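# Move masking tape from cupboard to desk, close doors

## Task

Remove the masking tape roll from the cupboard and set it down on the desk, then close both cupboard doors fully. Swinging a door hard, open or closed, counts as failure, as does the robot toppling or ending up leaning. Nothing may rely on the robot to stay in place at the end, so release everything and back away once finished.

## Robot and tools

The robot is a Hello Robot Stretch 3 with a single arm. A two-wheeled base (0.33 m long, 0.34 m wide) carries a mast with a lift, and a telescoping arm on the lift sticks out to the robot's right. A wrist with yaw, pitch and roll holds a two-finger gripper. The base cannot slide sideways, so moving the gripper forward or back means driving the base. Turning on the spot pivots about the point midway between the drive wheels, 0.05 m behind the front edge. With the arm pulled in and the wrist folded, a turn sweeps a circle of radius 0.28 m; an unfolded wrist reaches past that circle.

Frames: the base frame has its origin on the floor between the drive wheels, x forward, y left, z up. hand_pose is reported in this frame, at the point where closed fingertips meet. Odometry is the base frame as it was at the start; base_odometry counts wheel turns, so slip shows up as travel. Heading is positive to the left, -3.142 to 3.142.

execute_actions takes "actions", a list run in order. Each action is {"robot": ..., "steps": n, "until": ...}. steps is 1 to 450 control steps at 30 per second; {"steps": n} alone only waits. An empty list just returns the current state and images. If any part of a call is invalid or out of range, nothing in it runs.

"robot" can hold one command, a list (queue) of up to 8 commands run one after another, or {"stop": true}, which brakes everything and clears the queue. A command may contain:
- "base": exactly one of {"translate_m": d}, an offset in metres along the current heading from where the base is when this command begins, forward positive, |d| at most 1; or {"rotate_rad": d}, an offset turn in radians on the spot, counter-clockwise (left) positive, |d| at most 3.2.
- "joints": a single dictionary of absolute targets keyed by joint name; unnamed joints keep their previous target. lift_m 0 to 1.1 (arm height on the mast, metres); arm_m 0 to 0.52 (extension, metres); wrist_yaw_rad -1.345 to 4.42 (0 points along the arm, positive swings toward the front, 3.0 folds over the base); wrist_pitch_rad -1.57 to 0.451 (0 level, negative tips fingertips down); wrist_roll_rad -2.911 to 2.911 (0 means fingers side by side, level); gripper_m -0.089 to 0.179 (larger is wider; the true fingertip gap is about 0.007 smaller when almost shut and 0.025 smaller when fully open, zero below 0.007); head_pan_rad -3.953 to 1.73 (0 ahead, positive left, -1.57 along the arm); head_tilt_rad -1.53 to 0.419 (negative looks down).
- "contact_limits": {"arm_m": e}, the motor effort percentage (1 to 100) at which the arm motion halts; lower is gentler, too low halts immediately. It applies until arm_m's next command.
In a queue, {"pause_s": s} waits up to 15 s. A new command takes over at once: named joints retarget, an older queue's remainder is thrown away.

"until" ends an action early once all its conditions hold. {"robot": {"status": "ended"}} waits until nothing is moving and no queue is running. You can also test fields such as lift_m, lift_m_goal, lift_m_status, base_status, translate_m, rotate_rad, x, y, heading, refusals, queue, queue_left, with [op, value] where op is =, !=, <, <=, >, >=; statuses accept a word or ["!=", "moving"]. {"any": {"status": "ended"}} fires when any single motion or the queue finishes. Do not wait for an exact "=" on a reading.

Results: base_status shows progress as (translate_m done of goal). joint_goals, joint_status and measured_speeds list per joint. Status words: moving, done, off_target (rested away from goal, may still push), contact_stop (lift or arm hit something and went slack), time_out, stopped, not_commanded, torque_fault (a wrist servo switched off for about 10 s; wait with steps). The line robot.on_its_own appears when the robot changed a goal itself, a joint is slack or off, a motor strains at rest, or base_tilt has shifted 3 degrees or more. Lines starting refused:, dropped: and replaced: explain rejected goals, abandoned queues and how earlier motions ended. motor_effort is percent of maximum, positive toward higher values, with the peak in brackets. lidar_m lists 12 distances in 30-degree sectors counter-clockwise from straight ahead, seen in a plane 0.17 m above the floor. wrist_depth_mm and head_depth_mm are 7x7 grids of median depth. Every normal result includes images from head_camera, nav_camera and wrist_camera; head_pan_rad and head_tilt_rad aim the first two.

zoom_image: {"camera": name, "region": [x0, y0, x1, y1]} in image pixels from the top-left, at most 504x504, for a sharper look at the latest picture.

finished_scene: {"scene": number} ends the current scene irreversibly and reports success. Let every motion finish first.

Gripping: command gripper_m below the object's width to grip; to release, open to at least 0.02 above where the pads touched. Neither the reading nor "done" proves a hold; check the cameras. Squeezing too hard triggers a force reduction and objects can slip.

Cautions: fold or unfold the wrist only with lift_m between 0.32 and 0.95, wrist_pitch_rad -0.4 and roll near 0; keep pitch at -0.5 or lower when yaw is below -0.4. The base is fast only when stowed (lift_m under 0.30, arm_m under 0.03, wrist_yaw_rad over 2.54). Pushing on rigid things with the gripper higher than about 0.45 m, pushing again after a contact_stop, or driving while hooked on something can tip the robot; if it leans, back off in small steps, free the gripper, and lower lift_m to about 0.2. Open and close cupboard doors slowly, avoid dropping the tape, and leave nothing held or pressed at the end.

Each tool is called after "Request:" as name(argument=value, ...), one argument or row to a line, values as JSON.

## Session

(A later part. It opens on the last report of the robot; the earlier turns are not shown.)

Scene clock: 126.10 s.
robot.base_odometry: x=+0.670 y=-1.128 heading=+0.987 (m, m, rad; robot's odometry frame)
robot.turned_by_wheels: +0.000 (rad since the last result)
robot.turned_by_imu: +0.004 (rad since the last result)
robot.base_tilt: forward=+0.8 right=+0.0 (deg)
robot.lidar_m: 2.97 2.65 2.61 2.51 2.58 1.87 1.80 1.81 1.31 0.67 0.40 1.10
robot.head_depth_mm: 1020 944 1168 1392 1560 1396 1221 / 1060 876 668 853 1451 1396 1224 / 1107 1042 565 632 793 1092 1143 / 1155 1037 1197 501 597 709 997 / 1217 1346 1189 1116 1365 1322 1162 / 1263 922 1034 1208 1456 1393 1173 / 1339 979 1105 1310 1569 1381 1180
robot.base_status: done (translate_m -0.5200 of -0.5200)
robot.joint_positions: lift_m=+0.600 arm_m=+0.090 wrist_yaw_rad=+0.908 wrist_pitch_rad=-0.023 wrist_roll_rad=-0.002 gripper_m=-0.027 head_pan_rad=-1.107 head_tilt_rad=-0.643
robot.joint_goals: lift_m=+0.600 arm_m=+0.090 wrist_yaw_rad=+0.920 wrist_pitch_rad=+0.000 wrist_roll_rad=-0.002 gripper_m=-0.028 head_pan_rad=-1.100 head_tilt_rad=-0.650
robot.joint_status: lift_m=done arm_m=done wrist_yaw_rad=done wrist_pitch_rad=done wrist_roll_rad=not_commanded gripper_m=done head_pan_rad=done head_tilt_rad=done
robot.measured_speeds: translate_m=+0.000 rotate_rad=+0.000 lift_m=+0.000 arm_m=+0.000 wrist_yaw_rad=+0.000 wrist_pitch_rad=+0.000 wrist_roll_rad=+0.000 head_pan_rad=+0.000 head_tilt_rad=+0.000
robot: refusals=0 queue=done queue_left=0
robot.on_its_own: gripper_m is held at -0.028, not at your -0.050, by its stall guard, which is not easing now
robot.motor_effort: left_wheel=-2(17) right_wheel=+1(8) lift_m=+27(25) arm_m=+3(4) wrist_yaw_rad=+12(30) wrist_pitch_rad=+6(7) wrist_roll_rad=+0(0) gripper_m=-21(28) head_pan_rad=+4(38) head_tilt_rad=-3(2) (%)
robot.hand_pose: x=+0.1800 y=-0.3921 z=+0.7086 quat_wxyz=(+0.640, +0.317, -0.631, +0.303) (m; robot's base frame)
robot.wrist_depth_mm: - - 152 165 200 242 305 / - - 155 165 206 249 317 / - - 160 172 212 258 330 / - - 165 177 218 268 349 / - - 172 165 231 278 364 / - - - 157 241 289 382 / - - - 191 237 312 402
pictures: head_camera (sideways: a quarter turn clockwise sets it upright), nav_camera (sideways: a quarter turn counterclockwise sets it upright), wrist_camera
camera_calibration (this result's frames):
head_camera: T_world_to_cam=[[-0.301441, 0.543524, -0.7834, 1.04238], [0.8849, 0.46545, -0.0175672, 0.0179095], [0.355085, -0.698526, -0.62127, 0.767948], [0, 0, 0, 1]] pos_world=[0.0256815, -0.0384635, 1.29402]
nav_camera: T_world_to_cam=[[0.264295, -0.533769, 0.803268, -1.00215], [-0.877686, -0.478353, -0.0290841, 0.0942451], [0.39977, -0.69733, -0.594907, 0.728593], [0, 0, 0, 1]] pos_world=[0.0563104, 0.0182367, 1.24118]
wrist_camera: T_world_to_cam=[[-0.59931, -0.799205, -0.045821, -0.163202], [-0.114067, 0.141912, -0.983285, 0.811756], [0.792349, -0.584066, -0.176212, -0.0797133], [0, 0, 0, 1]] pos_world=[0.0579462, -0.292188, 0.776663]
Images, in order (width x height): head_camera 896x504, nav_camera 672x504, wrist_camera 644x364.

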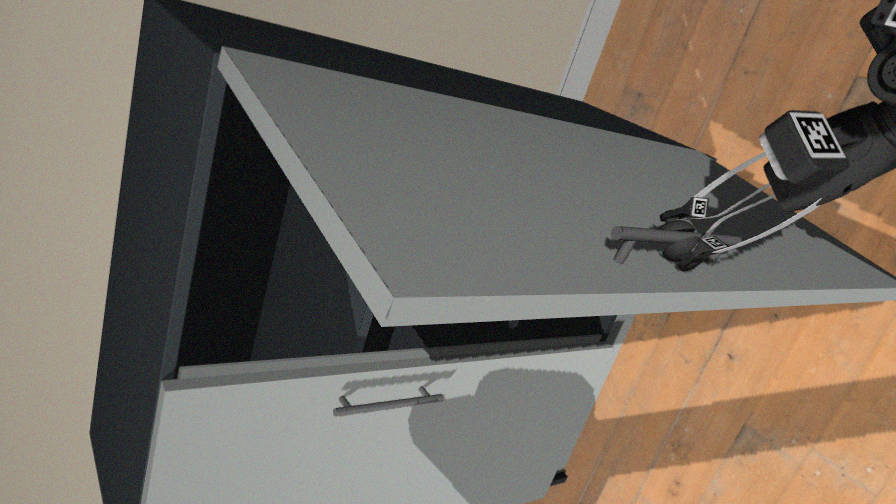

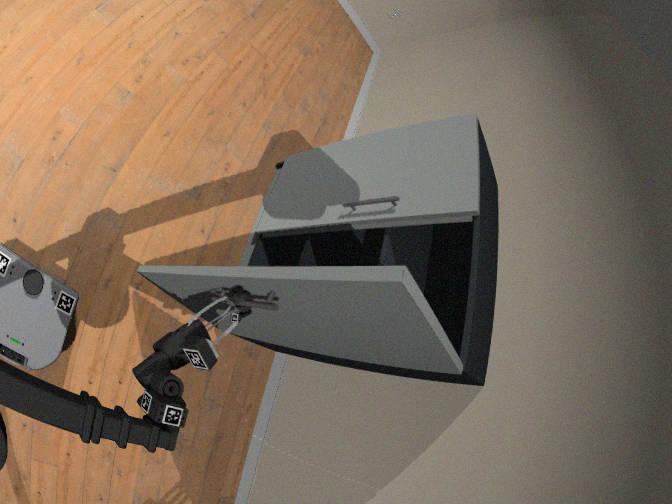

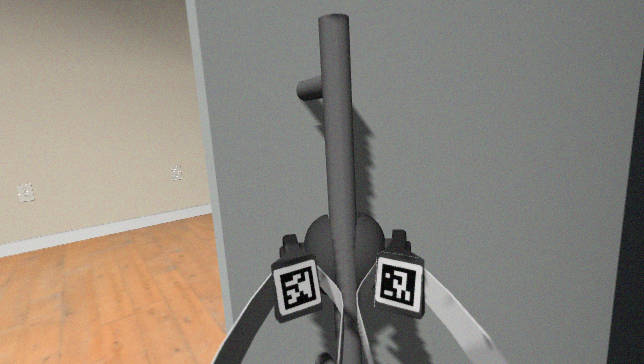

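Request:
execute_actions(
  actions=[
    {"robot":[{"joints":{"gripper_m":0.045}},{"base":{"translate_m":-0.05},"joints":{"arm_m":0.05}},{"base":{"rotate_rad":-0.13},"joints":{"arm_m":0.0,"wrist_yaw_rad":1.57,"head_pan_rad":-1.5,"head_tilt_rad":-0.75}},{"base":{"translate_m":0.48}},{"base":{"rotate_rad":0.13}}],"steps":450,"until":{"robot":{"status":"ended"}}},
  ],
)

Scene clock: 147.30 s.
robot.base_odometry: x=+0.956 y=-0.807 heading=+0.987 (m, m, rad; robot's odometry frame)
robot.turned_by_wheels: +0.000 (rad since the last result)
robot.turned_by_imu: +0.002 (rad since the last result)
robot.base_tilt: forward=+0.8 right=+0.0 (deg)
robot.lidar_m: 2.55 2.27 2.67 2.58 2.68 2.31 2.22 1.71 0.34 0.77 0.74 1.66
robot.head_depth_mm: 925 855 932 878 761 638 1089 / 938 1089 1008 1220 1206 1189 947 / 934 1109 1002 1305 1340 1323 1208 / 922 1109 995 1295 1338 1309 1156 / 913 1102 953 1212 1226 1317 1166 / 900 684 792 935 1162 1312 1146 / 890 694 800 957 1186 1304 1142
robot.base_status: done (rotate_rad +0.1299 of +0.1300)
robot.joint_positions: lift_m=+0.600 arm_m=+0.000 wrist_yaw_rad=+1.568 wrist_pitch_rad=-0.021 wrist_roll_rad=-0.002 gripper_m=+0.045 head_pan_rad=-1.493 head_tilt_rad=-0.741
robot.joint_goals: lift_m=+0.600 arm_m=+0.000 wrist_yaw_rad=+1.570 wrist_pitch_rad=+0.000 wrist_roll_rad=-0.002 gripper_m=+0.045 head_pan_rad=-1.500 head_tilt_rad=-0.750
robot.joint_status: lift_m=done arm_m=done wrist_yaw_rad=done wrist_pitch_rad=done wrist_roll_rad=not_commanded gripper_m=done head_pan_rad=done head_tilt_rad=done
robot.measured_speeds: translate_m=+0.000 rotate_rad=+0.000 lift_m=+0.000 arm_m=+0.000 wrist_yaw_rad=+0.000 wrist_pitch_rad=+0.000 wrist_roll_rad=+0.000 head_pan_rad=+0.000 head_tilt_rad=+0.000
robot: refusals=0 queue=done queue_left=0
robot.motor_effort: left_wheel=-2(10) right_wheel=+2(4) lift_m=+26(26) arm_m=-4(8) wrist_yaw_rad=+2(12) wrist_pitch_rad=+6(6) wrist_roll_rad=+0(0) gripper_m=+1(82) head_pan_rad=-5(38) head_tilt_rad=-3(8) (%)
robot.hand_pose: x=+0.2343 y=-0.1461 z=+0.7089 quat_wxyz=(+0.507, +0.504, -0.494, +0.494) (m; robot's base frame)
robot.wrist_depth_mm: - - - - - - - / - - - - - - - / - - - - - - - / - - - - - - - / - - - - - - - / - - - - - - - / - - - - - - -
pictures: head_camera (sideways: a quarter turn clockwise sets it upright), nav_camera (sideways: a quarter turn counterclockwise sets it upright), wrist_camera
camera_calibration (this result's frames):
head_camera: T_world_to_cam=[[-0.0804871, 0.69019, -0.719138, 0.957276], [0.994878, 0.0998948, -0.0154747, 0.0145123], [0.0611577, -0.7167, -0.694695, 0.865248], [0, 0, 0, 1]] pos_world=[0.00969379, -0.0420287, 1.28972]
nav_camera: T_world_to_cam=[[0.049901, -0.669226, 0.741381, -0.920172], [-0.993408, -0.10996, -0.032394, 0.0992562], [0.103201, -0.734878, -0.670302, 0.828476], [0, 0, 0, 1]] pos_world=[0.0590194, 0.0039394, 1.24074]
wrist_camera: T_world_to_cam=[[0.0173686, -0.9988, -0.0457982, -0.10769], [-0.175805, 0.0420408, -0.983527, 0.783424], [0.984272, 0.025134, -0.174864, 0.0641107], [0, 0, 0, 1]] pos_world=[0.0764979, -0.142108, 0.776797]
Images, in order (width x height): head_camera 896x504, nav_camera 672x504, wrist_camera 644x364.

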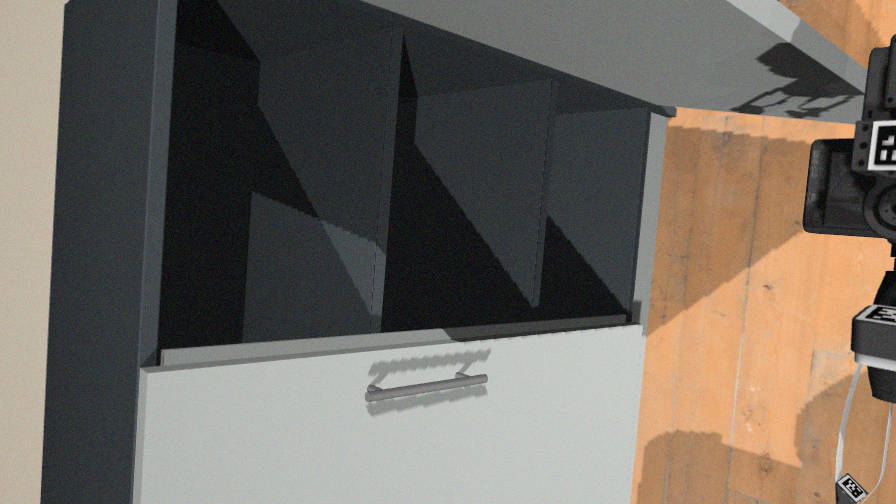

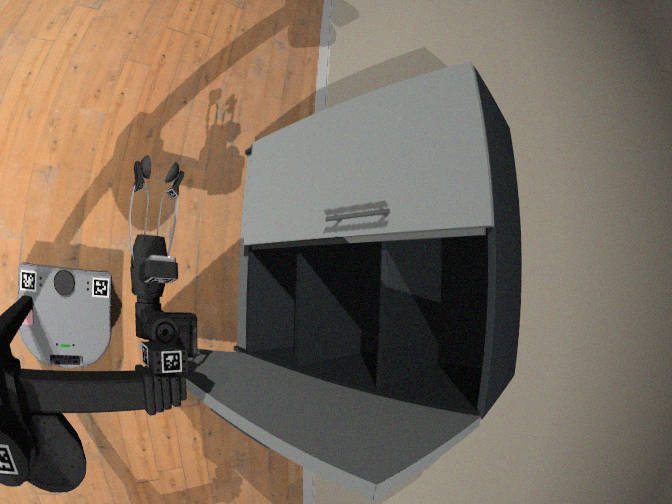

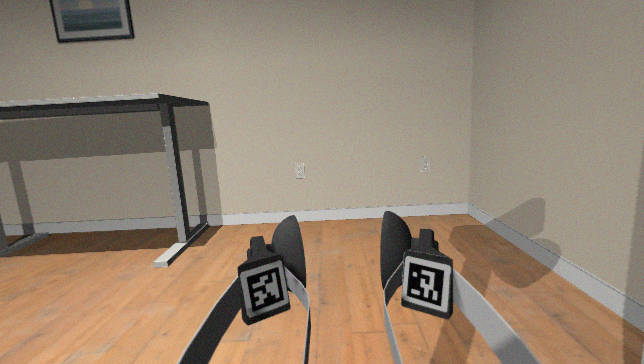

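Request:
execute_actions(
  actions=[
    {"robot":[{"base":{"translate_m":0.268},"joints":{"arm_m":0.2,"wrist_yaw_rad":0.0,"gripper_m":0.06,"head_pan_rad":-1.6}},{"joints":{"arm_m":0.285},"contact_limits":{"arm_m":10}}],"steps":450,"until":{"robot":{"status":"ended"}}},
  ],
)

Scene clock: 160.33 s.
robot.base_odometry: x=+1.104 y=-0.584 heading=+0.987 (m, m, rad; robot's odometry frame)
robot.turned_by_wheels: +0.000 (rad since the last result)
robot.turned_by_imu: +0.001 (rad since the last result)
robot.base_tilt: forward=+0.8 right=+0.0 (deg)
robot.lidar_m: 2.28 2.02 2.66 2.58 2.66 2.60 2.49 0.53 0.68 0.71 0.74 1.66
robot.head_depth_mm: 950 1104 1013 1278 1322 1307 1151 / 942 1107 1006 1297 1347 1361 - / 928 693 929 1263 - 1324 1147 / 920 676 770 888 1164 1287 1148 / 908 673 768 912 1110 1288 1135 / 900 668 765 908 1120 1281 1136 / 892 662 766 907 1157 1304 1135
robot.base_status: done (translate_m +0.2680 of +0.2680)
robot.joint_positions: lift_m=+0.600 arm_m=+0.285 wrist_yaw_rad=+0.001 wrist_pitch_rad=-0.021 wrist_roll_rad=-0.002 gripper_m=+0.060 head_pan_rad=-1.593 head_tilt_rad=-0.741
robot.joint_goals: lift_m=+0.600 arm_m=+0.285 wrist_yaw_rad=+0.000 wrist_pitch_rad=+0.000 wrist_roll_rad=-0.002 gripper_m=+0.060 head_pan_rad=-1.600 head_tilt_rad=-0.750
robot.joint_status: lift_m=done arm_m=done wrist_yaw_rad=done wrist_pitch_rad=done wrist_roll_rad=not_commanded gripper_m=done head_pan_rad=done head_tilt_rad=done
robot.measured_speeds: translate_m=+0.000 rotate_rad=+0.000 lift_m=+0.000 arm_m=+0.000 wrist_yaw_rad=+0.000 wrist_pitch_rad=+0.000 wrist_roll_rad=+0.000 head_pan_rad=+0.000 head_tilt_rad=+0.000
robot: refusals=0 queue=done queue_left=0
robot.motor_effort: left_wheel=-2(3) right_wheel=+2(4) lift_m=+26(26) arm_m=+5(8) wrist_yaw_rad=-2(1) wrist_pitch_rad=+6(6) wrist_roll_rad=+0(0) gripper_m=+0(58) head_pan_rad=-4(17) head_tilt_rad=-3(2) (%)
robot.contact_limits: arm_m 10 (drawing in: default 21, maximum 34; extending or still: default 28, maximum 46)
robot.hand_pose: x=-0.0211 y=-0.6852 z=+0.7090 quat_wxyz=(+0.708, +0.008, -0.706, -0.007) (m; robot's base frame)
robot.wrist_depth_mm: 175 174 172 171 173 592 579 / 180 180 179 176 177 609 600 / 186 185 183 181 182 230 228 / 192 191 189 187 188 641 625 / 197 196 194 192 193 659 628 / 205 203 201 199 199 681 611 / 211 210 209 205 207 537 523
pictures: head_camera (sideways: a quarter turn clockwise sets it upright), nav_camera (sideways: a quarter turn counterclockwise sets it upright), wrist_camera
camera_calibration (this result's frames):
head_camera: T_world_to_cam=[[-0.0111443, 0.694787, -0.719129, 0.956841], [0.99988, 0.0000214791, -0.0154744, 0.0144814], [-0.010736, -0.719215, -0.694704, 0.865699], [0, 0, 0, 1]] pos_world=[0.00547775, -0.0421774, 1.28972]
nav_camera: T_world_to_cam=[[-0.0171949, -0.670873, 0.741373, -0.919752], [-0.999423, -0.0101828, -0.0323944, 0.0992934], [0.0292818, -0.741502, -0.670311, 0.828939], [0, 0, 0, 1]] pos_world=[0.0591483, -0.00136541, 1.24074]
wrist_camera: T_world_to_cam=[[-0.998725, -0.0212478, -0.0457904, 0.00665407], [0.0413615, 0.175571, -0.983598, 0.85742], [0.0289388, -0.984237, -0.174468, -0.383018], [0, 0, 0, 1]] pos_world=[-0.0177346, -0.527377, 0.776837]
Images, in order (width x height): head_camera 896x504, nav_camera 672x504, wrist_camera 644x364.

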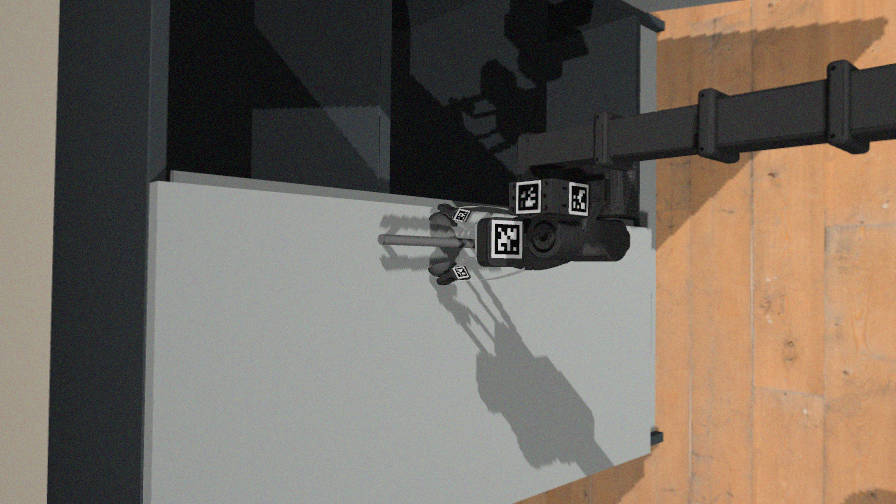

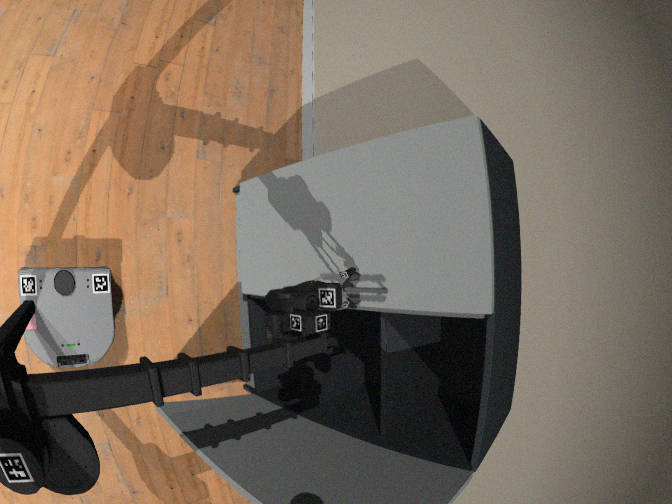

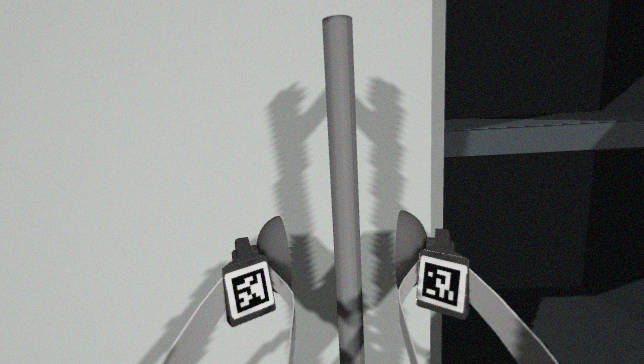

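Request:
execute_actions(
  actions=[
    {"robot":[{"joints":{"arm_m":0.291},"contact_limits":{"arm_m":12}},{"joints":{"gripper_m":-0.05}},{"joints":{"arm_m":0.268},"contact_limits":{"arm_m":30}},{"base":{"translate_m":0.01},"joints":{"arm_m":0.22}},{"base":{"translate_m":0.025},"joints":{"arm_m":0.16}},{"joints":{"gripper_m":0.045}}],"steps":450,"until":{"robot":{"status":"ended"}}},
  ],
)

Scene clock: 174.67 s.
robot.base_odometry: x=+1.123 y=-0.554 heading=+0.987 (m, m, rad; robot's odometry frame)
robot.turned_by_wheels: +0.000 (rad since the last result)
robot.turned_by_imu: +0.001 (rad since the last result)
robot.base_tilt: forward=+0.8 right=+0.0 (deg)
robot.lidar_m: 2.24 1.99 2.67 2.58 2.67 2.63 2.52 0.56 0.74 0.58 0.68 1.65
robot.head_depth_mm: 945 1104 1013 1311 1350 1320 1152 / 938 1110 1001 1307 1345 1352 - / 927 665 619 762 1130 - 1147 / 921 592 635 734 882 1235 1149 / 910 606 661 792 975 1230 1140 / 894 619 692 831 1046 1281 1141 / 890 639 727 879 1427 1306 1139
robot.base_status: done (translate_m +0.0250 of +0.0250)
robot.joint_positions: lift_m=+0.600 arm_m=+0.160 wrist_yaw_rad=+0.005 wrist_pitch_rad=-0.022 wrist_roll_rad=-0.002 gripper_m=+0.045 head_pan_rad=-1.593 head_tilt_rad=-0.741
robot.joint_goals: lift_m=+0.600 arm_m=+0.160 wrist_yaw_rad=+0.000 wrist_pitch_rad=+0.000 wrist_roll_rad=-0.002 gripper_m=+0.045 head_pan_rad=-1.600 head_tilt_rad=-0.750
robot.joint_status: lift_m=done arm_m=done wrist_yaw_rad=done wrist_pitch_rad=done wrist_roll_rad=not_commanded gripper_m=done head_pan_rad=done head_tilt_rad=done
robot.measured_speeds: translate_m=+0.000 rotate_rad=+0.000 lift_m=+0.000 arm_m=+0.000 wrist_yaw_rad=+0.000 wrist_pitch_rad=+0.000 wrist_roll_rad=+0.000 head_pan_rad=+0.000 head_tilt_rad=+0.000
robot: refusals=0 queue=done queue_left=0
robot.motor_effort: left_wheel=-1(13) right_wheel=-1(10) lift_m=+25(25) arm_m=-4(7) wrist_yaw_rad=-4(26) wrist_pitch_rad=+6(6) wrist_roll_rad=+0(0) gripper_m=+1(100) head_pan_rad=-4(4) head_tilt_rad=-4(3) (%)
robot.hand_pose: x=-0.0203 y=-0.5610 z=+0.7087 quat_wxyz=(+0.708, +0.010, -0.706, -0.006) (m; robot's base frame)
robot.wrist_depth_mm: 242 217 195 175 161 714 650 / 252 226 201 181 165 709 674 / 264 235 208 188 170 347 603 / 280 244 215 193 176 758 658 / 294 255 226 197 177 791 685 / 307 267 241 204 194 673 645 / 326 281 242 215 193 511 523
pictures: head_camera (sideways: a quarter turn clockwise sets it upright), nav_camera (sideways: a quarter turn counterclockwise sets it upright), wrist_camera
camera_calibration (this result's frames):
head_camera: T_world_to_cam=[[-0.0111323, 0.694924, -0.718997, 0.956669], [0.99988, 0.0000114308, -0.0154701, 0.0144759], [-0.0107424, -0.719083, -0.694841, 0.865877], [0, 0, 0, 1]] pos_world=[0.00547725, -0.042175, 1.28971]
nav_camera: T_world_to_cam=[[-0.0172067, -0.671014, 0.741245, -0.919586], [-0.999423, -0.0101636, -0.0324006, 0.0993014], [0.029275, -0.741375, -0.670452, 0.829123], [0, 0, 0, 1]] pos_world=[0.0591485, -0.00135447, 1.24074]
wrist_camera: T_world_to_cam=[[-0.998649, -0.0245348, -0.0458168, 0.00831077], [0.0407677, 0.176983, -0.983369, 0.835863], [0.0322356, -0.983908, -0.175744, -0.259656], [0, 0, 0, 1]] pos_world=[-0.0174065, -0.403207, 0.77671]
Images, in order (width x height): head_camera 896x504, nav_camera 672x504, wrist_camera 644x364.

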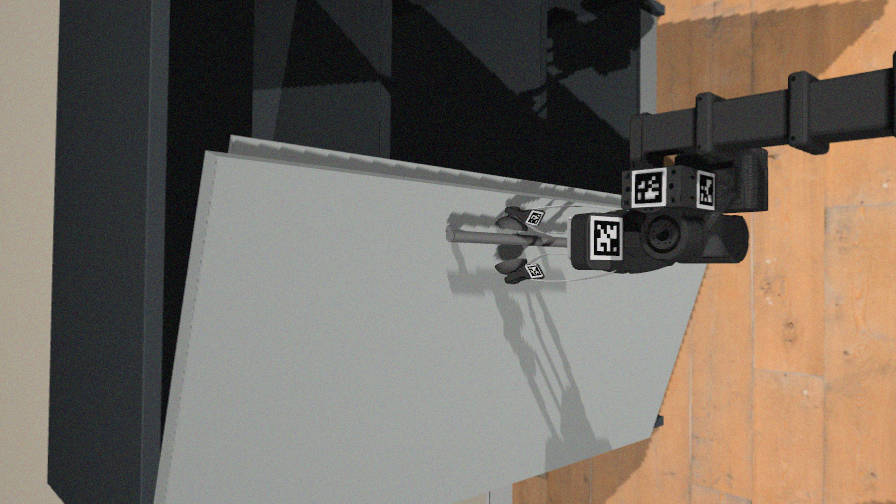

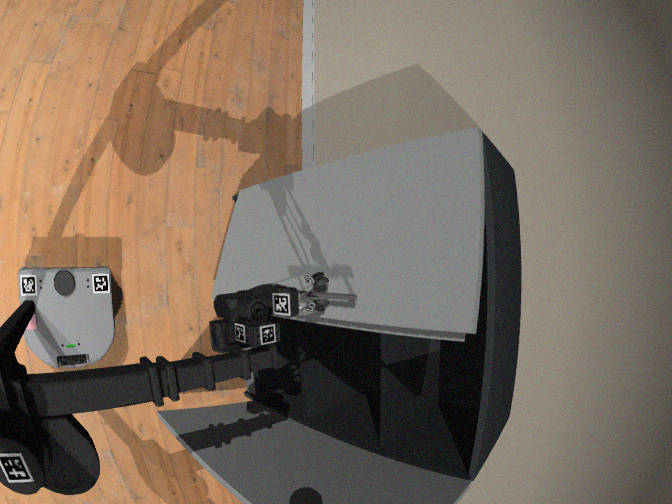

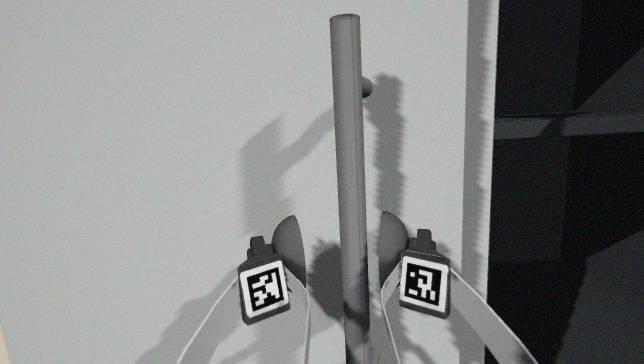

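Request:
execute_actions(
  actions=[
    {"robot":[{"joints":{"arm_m":0.07}},{"joints":{"gripper_m":0.0,"lift_m":0.42},"base":{"translate_m":-0.27}}],"steps":450,"until":{"robot":{"status":"ended"}}},
  ],
)

Scene clock: 206.17 s.
robot.base_odometry: x=+0.975 y=-0.780 heading=+0.987 (m, m, rad; robot's odometry frame)
robot.turned_by_wheels: +0.000 (rad since the last result)
robot.turned_by_imu: +0.001 (rad since the last result)
robot.base_tilt: forward=+0.8 right=+0.0 (deg)
robot.lidar_m: 2.51 2.23 2.67 2.58 2.67 2.35 2.25 1.71 0.36 1.06 0.60 1.66
robot.head_depth_mm: 968 755 799 746 678 620 1107 / 943 1078 988 1152 1127 1012 906 / 932 1117 1003 1304 1340 1318 1189 / 920 1105 999 1297 1335 1326 - / 912 1113 989 1287 1333 1319 1144 / 898 1112 982 1183 943 1183 1137 / 890 667 621 731 944 1249 1135
robot.base_status: done (translate_m -0.2700 of -0.2700)
robot.joint_positions: lift_m=+0.420 arm_m=+0.070 wrist_yaw_rad=+0.001 wrist_pitch_rad=-0.020 wrist_roll_rad=-0.002 gripper_m=+0.000 head_pan_rad=-1.593 head_tilt_rad=-0.741
robot.joint_goals: lift_m=+0.420 arm_m=+0.070 wrist_yaw_rad=+0.000 wrist_pitch_rad=+0.000 wrist_roll_rad=-0.002 gripper_m=+0.000 head_pan_rad=-1.600 head_tilt_rad=-0.750
robot.joint_status: lift_m=done arm_m=done wrist_yaw_rad=done wrist_pitch_rad=done wrist_roll_rad=not_commanded gripper_m=done head_pan_rad=done head_tilt_rad=done
robot.measured_speeds: translate_m=+0.000 rotate_rad=+0.000 lift_m=+0.000 arm_m=+0.000 wrist_yaw_rad=+0.000 wrist_pitch_rad=+0.000 wrist_roll_rad=+0.000 head_pan_rad=+0.000 head_tilt_rad=+0.000
robot: refusals=0 queue=done queue_left=0
robot.motor_effort: left_wheel=-2(8) right_wheel=+1(3) lift_m=+17(27) arm_m=-4(1) wrist_yaw_rad=-1(4) wrist_pitch_rad=+6(6) wrist_roll_rad=+0(0) gripper_m=-3(79) head_pan_rad=-4(4) head_tilt_rad=-3(3) (%)
robot.hand_pose: x=-0.0211 y=-0.4711 z=+0.5297 quat_wxyz=(+0.708, +0.008, -0.706, -0.007) (m; robot's base frame)
robot.wrist_depth_mm: 254 463 498 520 547 470 310 / 261 780 833 830 811 486 313 / 270 850 855 853 839 494 311 / 282 845 856 892 816 506 316 / 298 301 573 607 532 472 317 / 312 311 930 - 857 519 316 / 329 320 746 727 718 493 321
pictures: head_camera (sideways: a quarter turn clockwise sets it upright), nav_camera (sideways: a quarter turn counterclockwise sets it upright), wrist_camera
camera_calibration (this result's frames):
head_camera: T_world_to_cam=[[-0.0111319, 0.694924, -0.718997, 0.956669], [0.99988, 0.000010833, -0.0154701, 0.0144759], [-0.0107428, -0.719083, -0.694841, 0.865877], [0, 0, 0, 1]] pos_world=[0.00547723, -0.042175, 1.28971]
nav_camera: T_world_to_cam=[[-0.0172071, -0.671014, 0.741245, -0.919586], [-0.999423, -0.0101631, -0.0324006, 0.0993014], [0.0292745, -0.741375, -0.670452, 0.829123], [0, 0, 0, 1]] pos_world=[0.0591485, -0.00135451, 1.24074]
wrist_camera: T_world_to_cam=[[-0.998726, -0.0212213, -0.0457819, 0.00298647], [0.0413699, 0.17516, -0.98367, 0.643234], [0.0288939, -0.984311, -0.174059, -0.203808], [0, 0, 0, 1]] pos_world=[-0.017739, -0.313216, 0.597393]
Images, in order (width x height): head_camera 896x504, nav_camera 672x504, wrist_camera 644x364.

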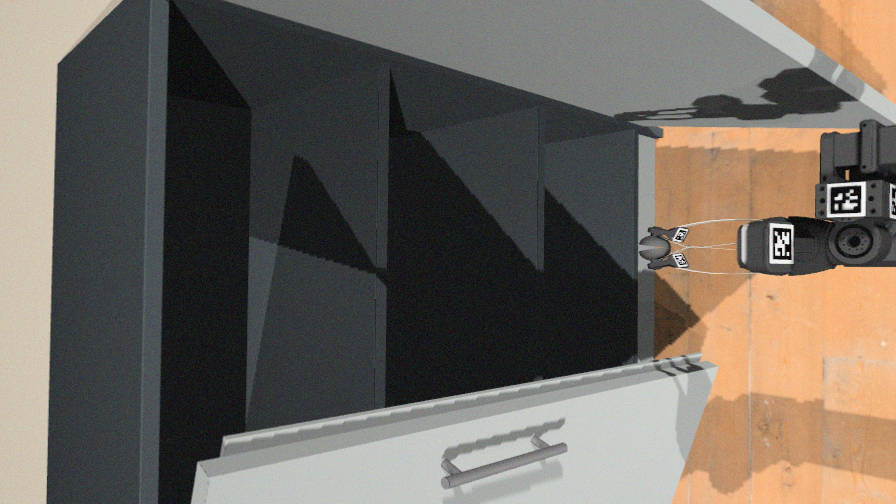

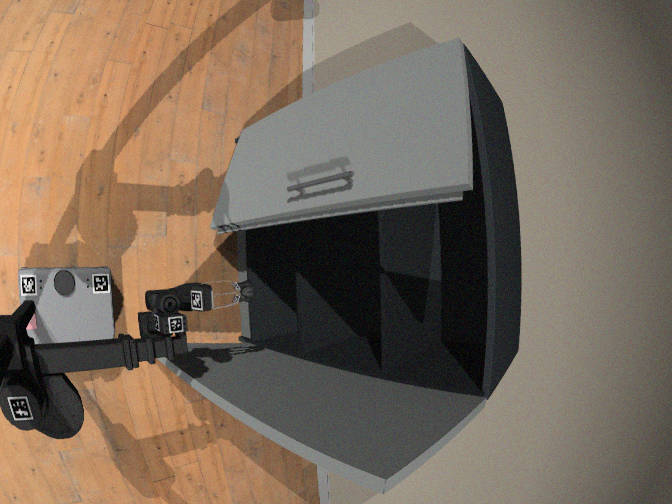

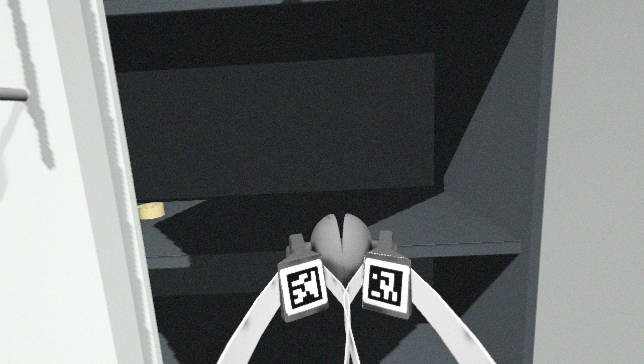

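Request:
execute_actions(
  actions=[
    {"robot":[{"joints":{"arm_m":0.5,"wrist_yaw_rad":0.4}},{"joints":{"wrist_yaw_rad":1.4}}],"steps":450,"until":{"robot":{"status":"ended"}}},
  ],
)

Scene clock: 234.73 s.
robot.base_odometry: x=+0.975 y=-0.780 heading=+0.987 (m, m, rad; robot's odometry frame)
robot.turned_by_wheels: +0.000 (rad since the last result)
robot.turned_by_imu: +0.001 (rad since the last result)
robot.base_tilt: forward=+0.8 right=+0.0 (deg)
robot.lidar_m: 2.52 2.24 2.67 2.58 2.67 2.35 2.25 1.71 0.36 1.06 0.60 1.66
robot.head_depth_mm: 965 754 801 748 678 621 1109 / 940 1074 984 1157 1132 1012 880 / 935 1110 998 1302 1346 1332 1148 / 915 1115 995 1290 1340 1320 1146 / 904 1113 990 1287 1356 1312 1135 / 891 1114 979 1173 935 1184 1136 / 889 661 622 728 949 1249 1137
robot.base_status: done (translate_m -0.2700 of -0.2700)
robot.joint_positions: lift_m=+0.420 arm_m=+0.500 wrist_yaw_rad=+1.398 wrist_pitch_rad=-0.020 wrist_roll_rad=-0.002 gripper_m=+0.000 head_pan_rad=-1.593 head_tilt_rad=-0.741
robot.joint_goals: lift_m=+0.420 arm_m=+0.500 wrist_yaw_rad=+1.400 wrist_pitch_rad=+0.000 wrist_roll_rad=-0.002 gripper_m=+0.000 head_pan_rad=-1.600 head_tilt_rad=-0.750
robot.joint_status: lift_m=done arm_m=done wrist_yaw_rad=done wrist_pitch_rad=done wrist_roll_rad=not_commanded gripper_m=done head_pan_rad=done head_tilt_rad=done
robot.measured_speeds: translate_m=+0.000 rotate_rad=+0.000 lift_m=+0.000 arm_m=+0.000 wrist_yaw_rad=+0.000 wrist_pitch_rad=+0.000 wrist_roll_rad=+0.000 head_pan_rad=+0.000 head_tilt_rad=+0.000
robot: refusals=0 queue=done queue_left=0
robot.motor_effort: left_wheel=-1(2) right_wheel=+1(1) lift_m=+17(17) arm_m=+4(5) wrist_yaw_rad=+2(1) wrist_pitch_rad=+6(6) wrist_roll_rad=+0(0) gripper_m=-3(2) head_pan_rad=-4(4) head_tilt_rad=-3(3) (%)
robot.hand_pose: x=+0.2305 y=-0.6886 z=+0.5297 quat_wxyz=(+0.547, +0.460, -0.536, +0.450) (m; robot's base frame)
robot.wrist_depth_mm: 98 132 214 466 520 545 498 / 97 131 212 505 539 554 516 / 97 130 211 529 555 581 518 / 96 130 209 529 566 592 529 / 98 119 207 369 527 498 468 / 97 118 204 - 376 347 337 / 897 118 188 498 604 269 264
pictures: head_camera (sideways: a quarter turn clockwise sets it upright), nav_camera (sideways: a quarter turn counterclockwise sets it upright), wrist_camera
camera_calibration (this result's frames):
head_camera: T_world_to_cam=[[-0.0111226, 0.694929, -0.718993, 0.956663], [0.99988, -0.0000023018, -0.01547, 0.0144758], [-0.0107522, -0.719079, -0.694845, 0.865883], [0, 0, 0, 1]] pos_world=[0.00547667, -0.0421749, 1.28971]
nav_camera: T_world_to_cam=[[-0.0172161, -0.671018, 0.741241, -0.91958], [-0.999423, -0.0101496, -0.0324008, 0.0993016], [0.0292648, -0.741372, -0.670456, 0.829129], [0, 0, 0, 1]] pos_world=[0.0591485, -0.00135483, 1.24074]
wrist_camera: T_world_to_cam=[[-0.152261, -0.987279, -0.0457817, -0.610676], [-0.165312, 0.0711095, -0.983674, 0.646923], [0.974417, -0.142207, -0.174036, -0.0632592], [0, 0, 0, 1]] pos_world=[0.0756028, -0.657906, 0.597395]
Images, in order (width x height): head_camera 896x504, nav_camera 672x504, wrist_camera 644x364.

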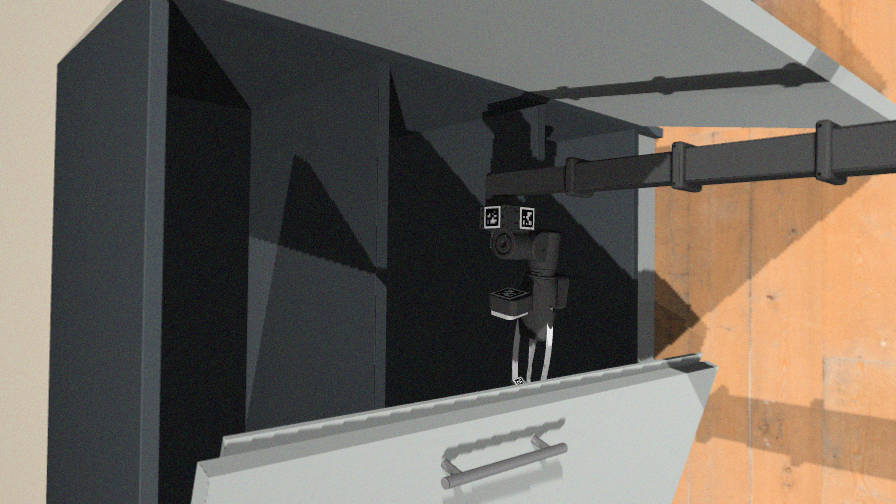

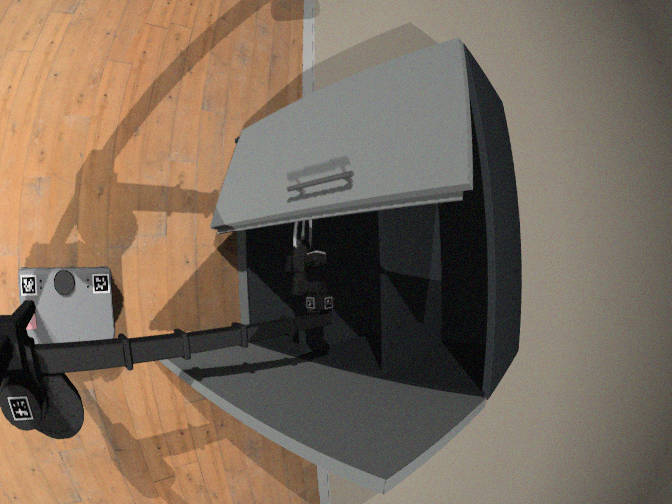

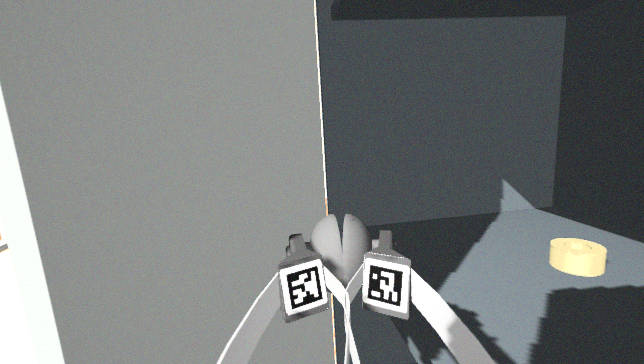

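Request:
execute_actions(
  actions=[
    {"robot":[{"joints":{"arm_m":0.44},"base":{"translate_m":0.045}},{"joints":{"arm_m":0.38},"base":{"translate_m":0.03}},{"joints":{"arm_m":0.31},"base":{"translate_m":0.05}},{"joints":{"arm_m":0.22,"head_pan_rad":-1.2},"base":{"translate_m":0.17}}],"steps":450,"until":{"robot":{"status":"ended"}}},
  ],
)

Scene clock: 311.40 s.
robot.base_odometry: x=+1.137 y=-0.533 heading=+0.987 (m, m, rad; robot's odometry frame)
robot.turned_by_wheels: +0.000 (rad since the last result)
robot.turned_by_imu: +0.001 (rad since the last result)
robot.base_tilt: forward=+0.8 right=+0.0 (deg)
robot.lidar_m: 2.22 1.97 2.67 2.57 2.67 2.65 2.55 0.59 0.78 1.16 0.34 1.65
robot.head_depth_mm: 916 1044 1011 1231 1160 1264 1149 / 935 1088 999 1264 1312 1285 1142 / 934 1017 999 1291 1338 1344 1151 / 1054 765 910 1078 1321 1310 1146 / 1115 634 585 660 756 846 1100 / 1152 1317 444 447 517 1228 1147 / 1213 1402 1569 1714 1525 1304 1132
robot.base_status: done (translate_m +0.1700 of +0.1700)
robot.joint_positions: lift_m=+0.420 arm_m=+0.220 wrist_yaw_rad=+1.402 wrist_pitch_rad=-0.020 wrist_roll_rad=-0.002 gripper_m=+0.000 head_pan_rad=-1.207 head_tilt_rad=-0.742
robot.joint_goals: lift_m=+0.420 arm_m=+0.220 wrist_yaw_rad=+1.400 wrist_pitch_rad=+0.000 wrist_roll_rad=-0.002 gripper_m=+0.000 head_pan_rad=-1.200 head_tilt_rad=-0.750
robot.joint_status: lift_m=done arm_m=done wrist_yaw_rad=done wrist_pitch_rad=done wrist_roll_rad=not_commanded gripper_m=done head_pan_rad=done head_tilt_rad=done
robot.measured_speeds: translate_m=+0.000 rotate_rad=+0.000 lift_m=+0.000 arm_m=+0.000 wrist_yaw_rad=+0.000 wrist_pitch_rad=+0.000 wrist_roll_rad=+0.000 head_pan_rad=+0.000 head_tilt_rad=+0.000
robot: refusals=0 queue=done queue_left=0
robot.motor_effort: left_wheel=-2(9) right_wheel=+0(8) lift_m=+16(17) arm_m=-3(4) wrist_yaw_rad=-2(10) wrist_pitch_rad=+6(6) wrist_roll_rad=+0(0) gripper_m=-2(2) head_pan_rad=+4(38) head_tilt_rad=-3(4) (%)
robot.hand_pose: x=+0.2307 y=-0.4083 z=+0.5297 quat_wxyz=(+0.546, +0.461, -0.535, +0.451) (m; robot's base frame)
robot.wrist_depth_mm: 135 143 154 168 184 203 227 / 135 146 157 172 188 209 232 / 134 149 161 177 194 216 242 / 137 153 165 181 199 222 249 / 140 156 171 181 208 231 261 / 144 159 173 - 219 237 270 / 147 164 176 196 218 251 281
pictures: head_camera (sideways: a quarter turn clockwise sets it upright), nav_camera (sideways: a quarter turn counterclockwise sets it upright), wrist_camera
camera_calibration (this result's frames):
head_camera: T_world_to_cam=[[-0.272149, 0.639845, -0.718702, 0.957877], [0.926247, 0.3766, -0.0154607, 0.0149128], [0.260771, -0.669904, -0.695146, 0.864617], [0, 0, 0, 1]] pos_world=[0.0214056, -0.0392992, 1.28969]
nav_camera: T_world_to_cam=[[0.236895, -0.628377, 0.740961, -0.920765], [-0.922007, -0.385814, -0.0324143, 0.098847], [0.306241, -0.675492, -0.670766, 0.827841], [0, 0, 0, 1]] pos_world=[0.0557431, 0.0187491, 1.24074]
wrist_camera: T_world_to_cam=[[-0.148107, -0.987911, -0.0457798, -0.33515], [-0.165512, 0.0703977, -0.983692, 0.626813], [0.975023, -0.138115, -0.173938, -0.0220993], [0, 0, 0, 1]] pos_world=[0.0756543, -0.378277, 0.597404]
Images, in order (width x height): head_camera 896x504, nav_camera 672x504, wrist_camera 644x364.

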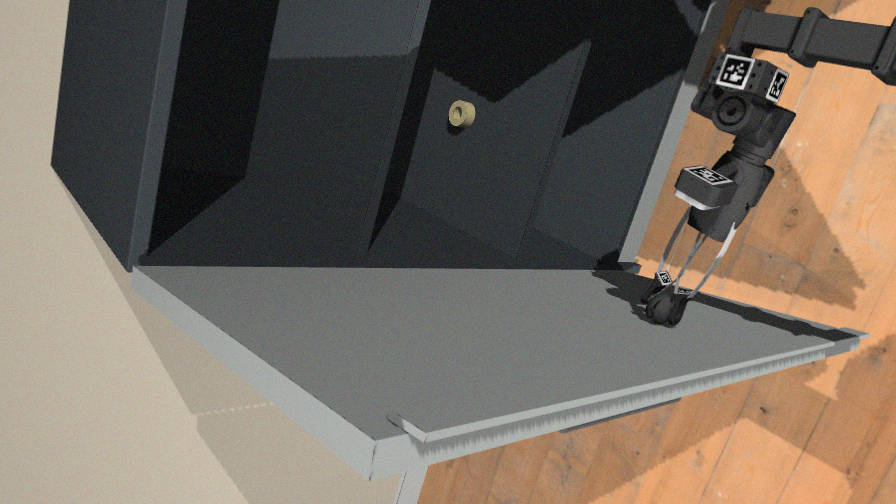

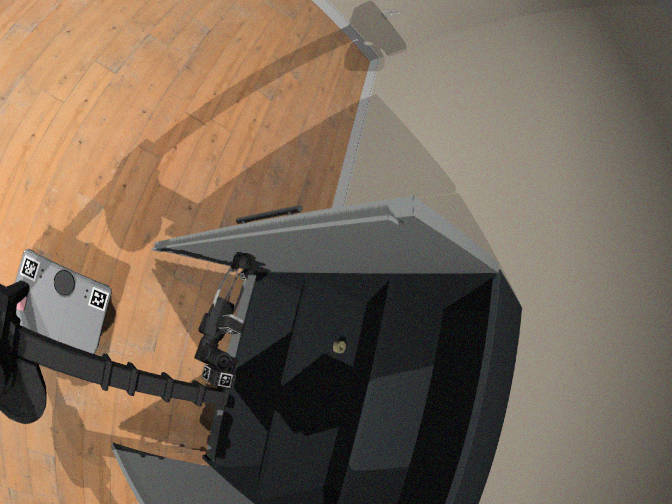

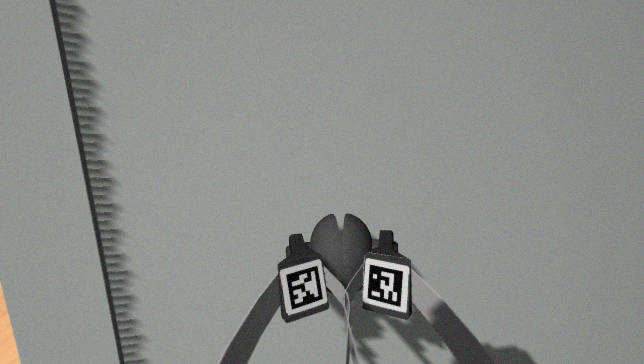

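Request:
execute_actions(
  actions=[
    {"robot":{"joints":{"arm_m":0.0,"wrist_yaw_rad":-0.3,"head_pan_rad":-1.57,"head_tilt_rad":-0.75}},"steps":200,"until":{"robot":{"wrist_yaw_rad":["<",0.2],"arm_m":["<",0.06]}}},
    {"robot":[{"base":{"rotate_rad":0.6}},{"base":{"translate_m":-0.19}},{"base":{"rotate_rad":-0.3},"joints":{"wrist_yaw_rad":0.0,"wrist_pitch_rad":-0.2,"gripper_m":0.11,"lift_m":0.41,"arm_m":0.3}}],"steps":450,"until":{"robot":{"status":"ended"}}},
  ],
)

Scene clock: 344.40 s.
robot.base_odometry: x=+1.140 y=-0.723 heading=+1.287 (m, m, rad; robot's odometry frame)
robot.turned_by_wheels: +0.300 (rad since the last result)
robot.turned_by_imu: +0.304 (rad since the last result)
robot.base_tilt: forward=+0.8 right=+0.0 (deg)
robot.lidar_m: 2.16 2.80 2.70 2.69 2.73 2.39 0.40 0.42 0.88 0.88 0.45 0.41
robot.head_depth_mm: 839 653 1006 844 1077 1223 1152 / 861 647 1005 865 1094 1243 1146 / 881 683 1003 1187 1124 1266 1140 / 907 1055 992 1219 1150 1278 1142 / 906 982 991 1210 1304 1287 1140 / 978 803 895 1017 1119 1233 1135 / 1041 686 748 792 837 891 950
robot.base_status: done (rotate_rad -0.2999 of -0.3000)
robot.joint_positions: lift_m=+0.410 arm_m=+0.300 wrist_yaw_rad=-0.001 wrist_pitch_rad=-0.215 wrist_roll_rad=-0.002 gripper_m=+0.110 head_pan_rad=-1.563 head_tilt_rad=-0.742
robot.joint_goals: lift_m=+0.410 arm_m=+0.300 wrist_yaw_rad=+0.000 wrist_pitch_rad=-0.200 wrist_roll_rad=-0.002 gripper_m=+0.110 head_pan_rad=-1.570 head_tilt_rad=-0.750
robot.joint_status: lift_m=done arm_m=done wrist_yaw_rad=done wrist_pitch_rad=done wrist_roll_rad=not_commanded gripper_m=done head_pan_rad=done head_tilt_rad=done
robot.measured_speeds: translate_m=+0.000 rotate_rad=+0.000 lift_m=+0.000 arm_m=+0.000 wrist_yaw_rad=+0.000 wrist_pitch_rad=+0.000 wrist_roll_rad=+0.000 head_pan_rad=+0.000 head_tilt_rad=+0.000
robot: refusals=0 queue=done queue_left=0
robot.motor_effort: left_wheel=+3(8) right_wheel=-2(5) lift_m=+17(17) arm_m=+4(2) wrist_yaw_rad=+0(2) wrist_pitch_rad=+4(5) wrist_roll_rad=+0(0) gripper_m=+0(80) head_pan_rad=-5(36) head_tilt_rad=-2(0) (%)
robot.hand_pose: x=-0.0217 y=-0.6898 z=+0.4708 quat_wxyz=(+0.704, +0.076, -0.702, -0.076) (m; robot's base frame)
robot.wrist_depth_mm: 296 370 517 499 462 434 402 / 294 373 547 523 492 451 428 / 298 378 553 552 515 479 442 / 300 380 432 389 399 382 366 / 293 319 321 295 289 293 270 / 255 246 235 231 227 - 215 / 300 362 204 189 185 181 177
pictures: head_camera (sideways: a quarter turn clockwise sets it upright), nav_camera (sideways: a quarter turn counterclockwise sets it upright), wrist_camera
camera_calibration (this result's frames):
head_camera: T_world_to_cam=[[-0.0319451, 0.694584, -0.718702, 0.956412], [0.999431, 0.0299679, -0.0154607, 0.0144664], [0.0107993, -0.718788, -0.695146, 0.866142], [0, 0, 0, 1]] pos_world=[0.00674078, -0.0421696, 1.28969]
nav_camera: T_world_to_cam=[[0.00290265, -0.671542, 0.74096, -0.919337], [-0.998671, -0.0400816, -0.0324143, 0.0993146], [0.0514665, -0.739881, -0.670766, 0.829396], [0, 0, 0, 1]] pos_world=[0.0591651, 0.000261055, 1.24074]
wrist_camera: T_world_to_cam=[[-0.998763, -0.00975003, -0.0487548, 0.0043964], [0.0419339, 0.361672, -0.931362, 0.727734], [0.0267141, -0.932254, -0.360816, -0.30547], [0, 0, 0, 1]] pos_world=[-0.0179654, -0.547934, 0.56778]
Images, in order (width x height): head_camera 896x504, nav_camera 672x504, wrist_camera 644x364.

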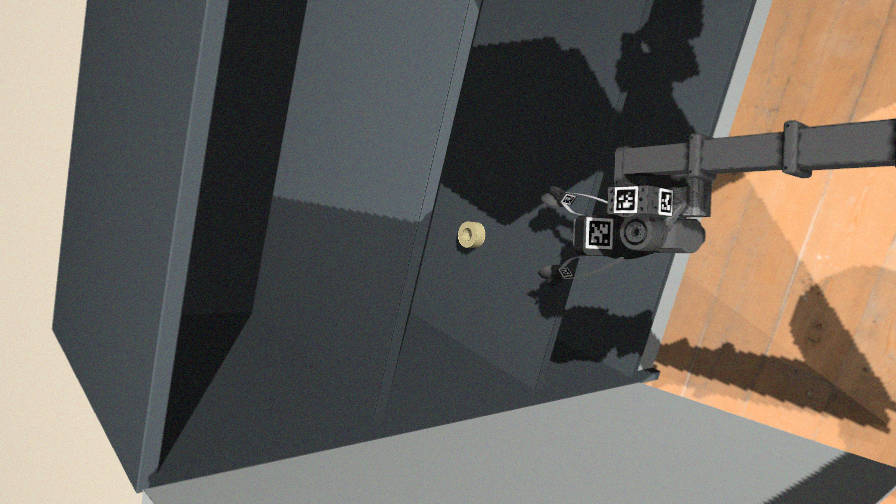

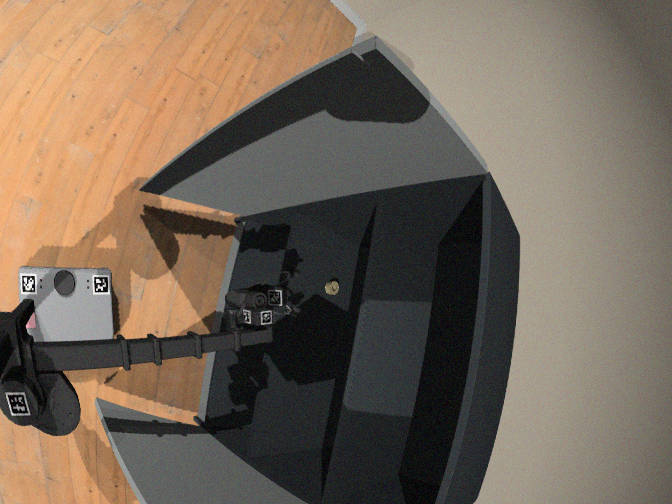

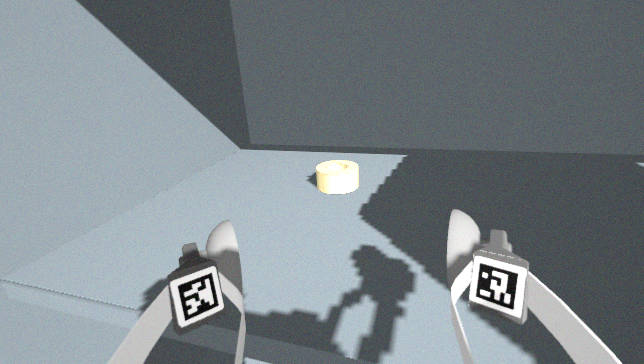

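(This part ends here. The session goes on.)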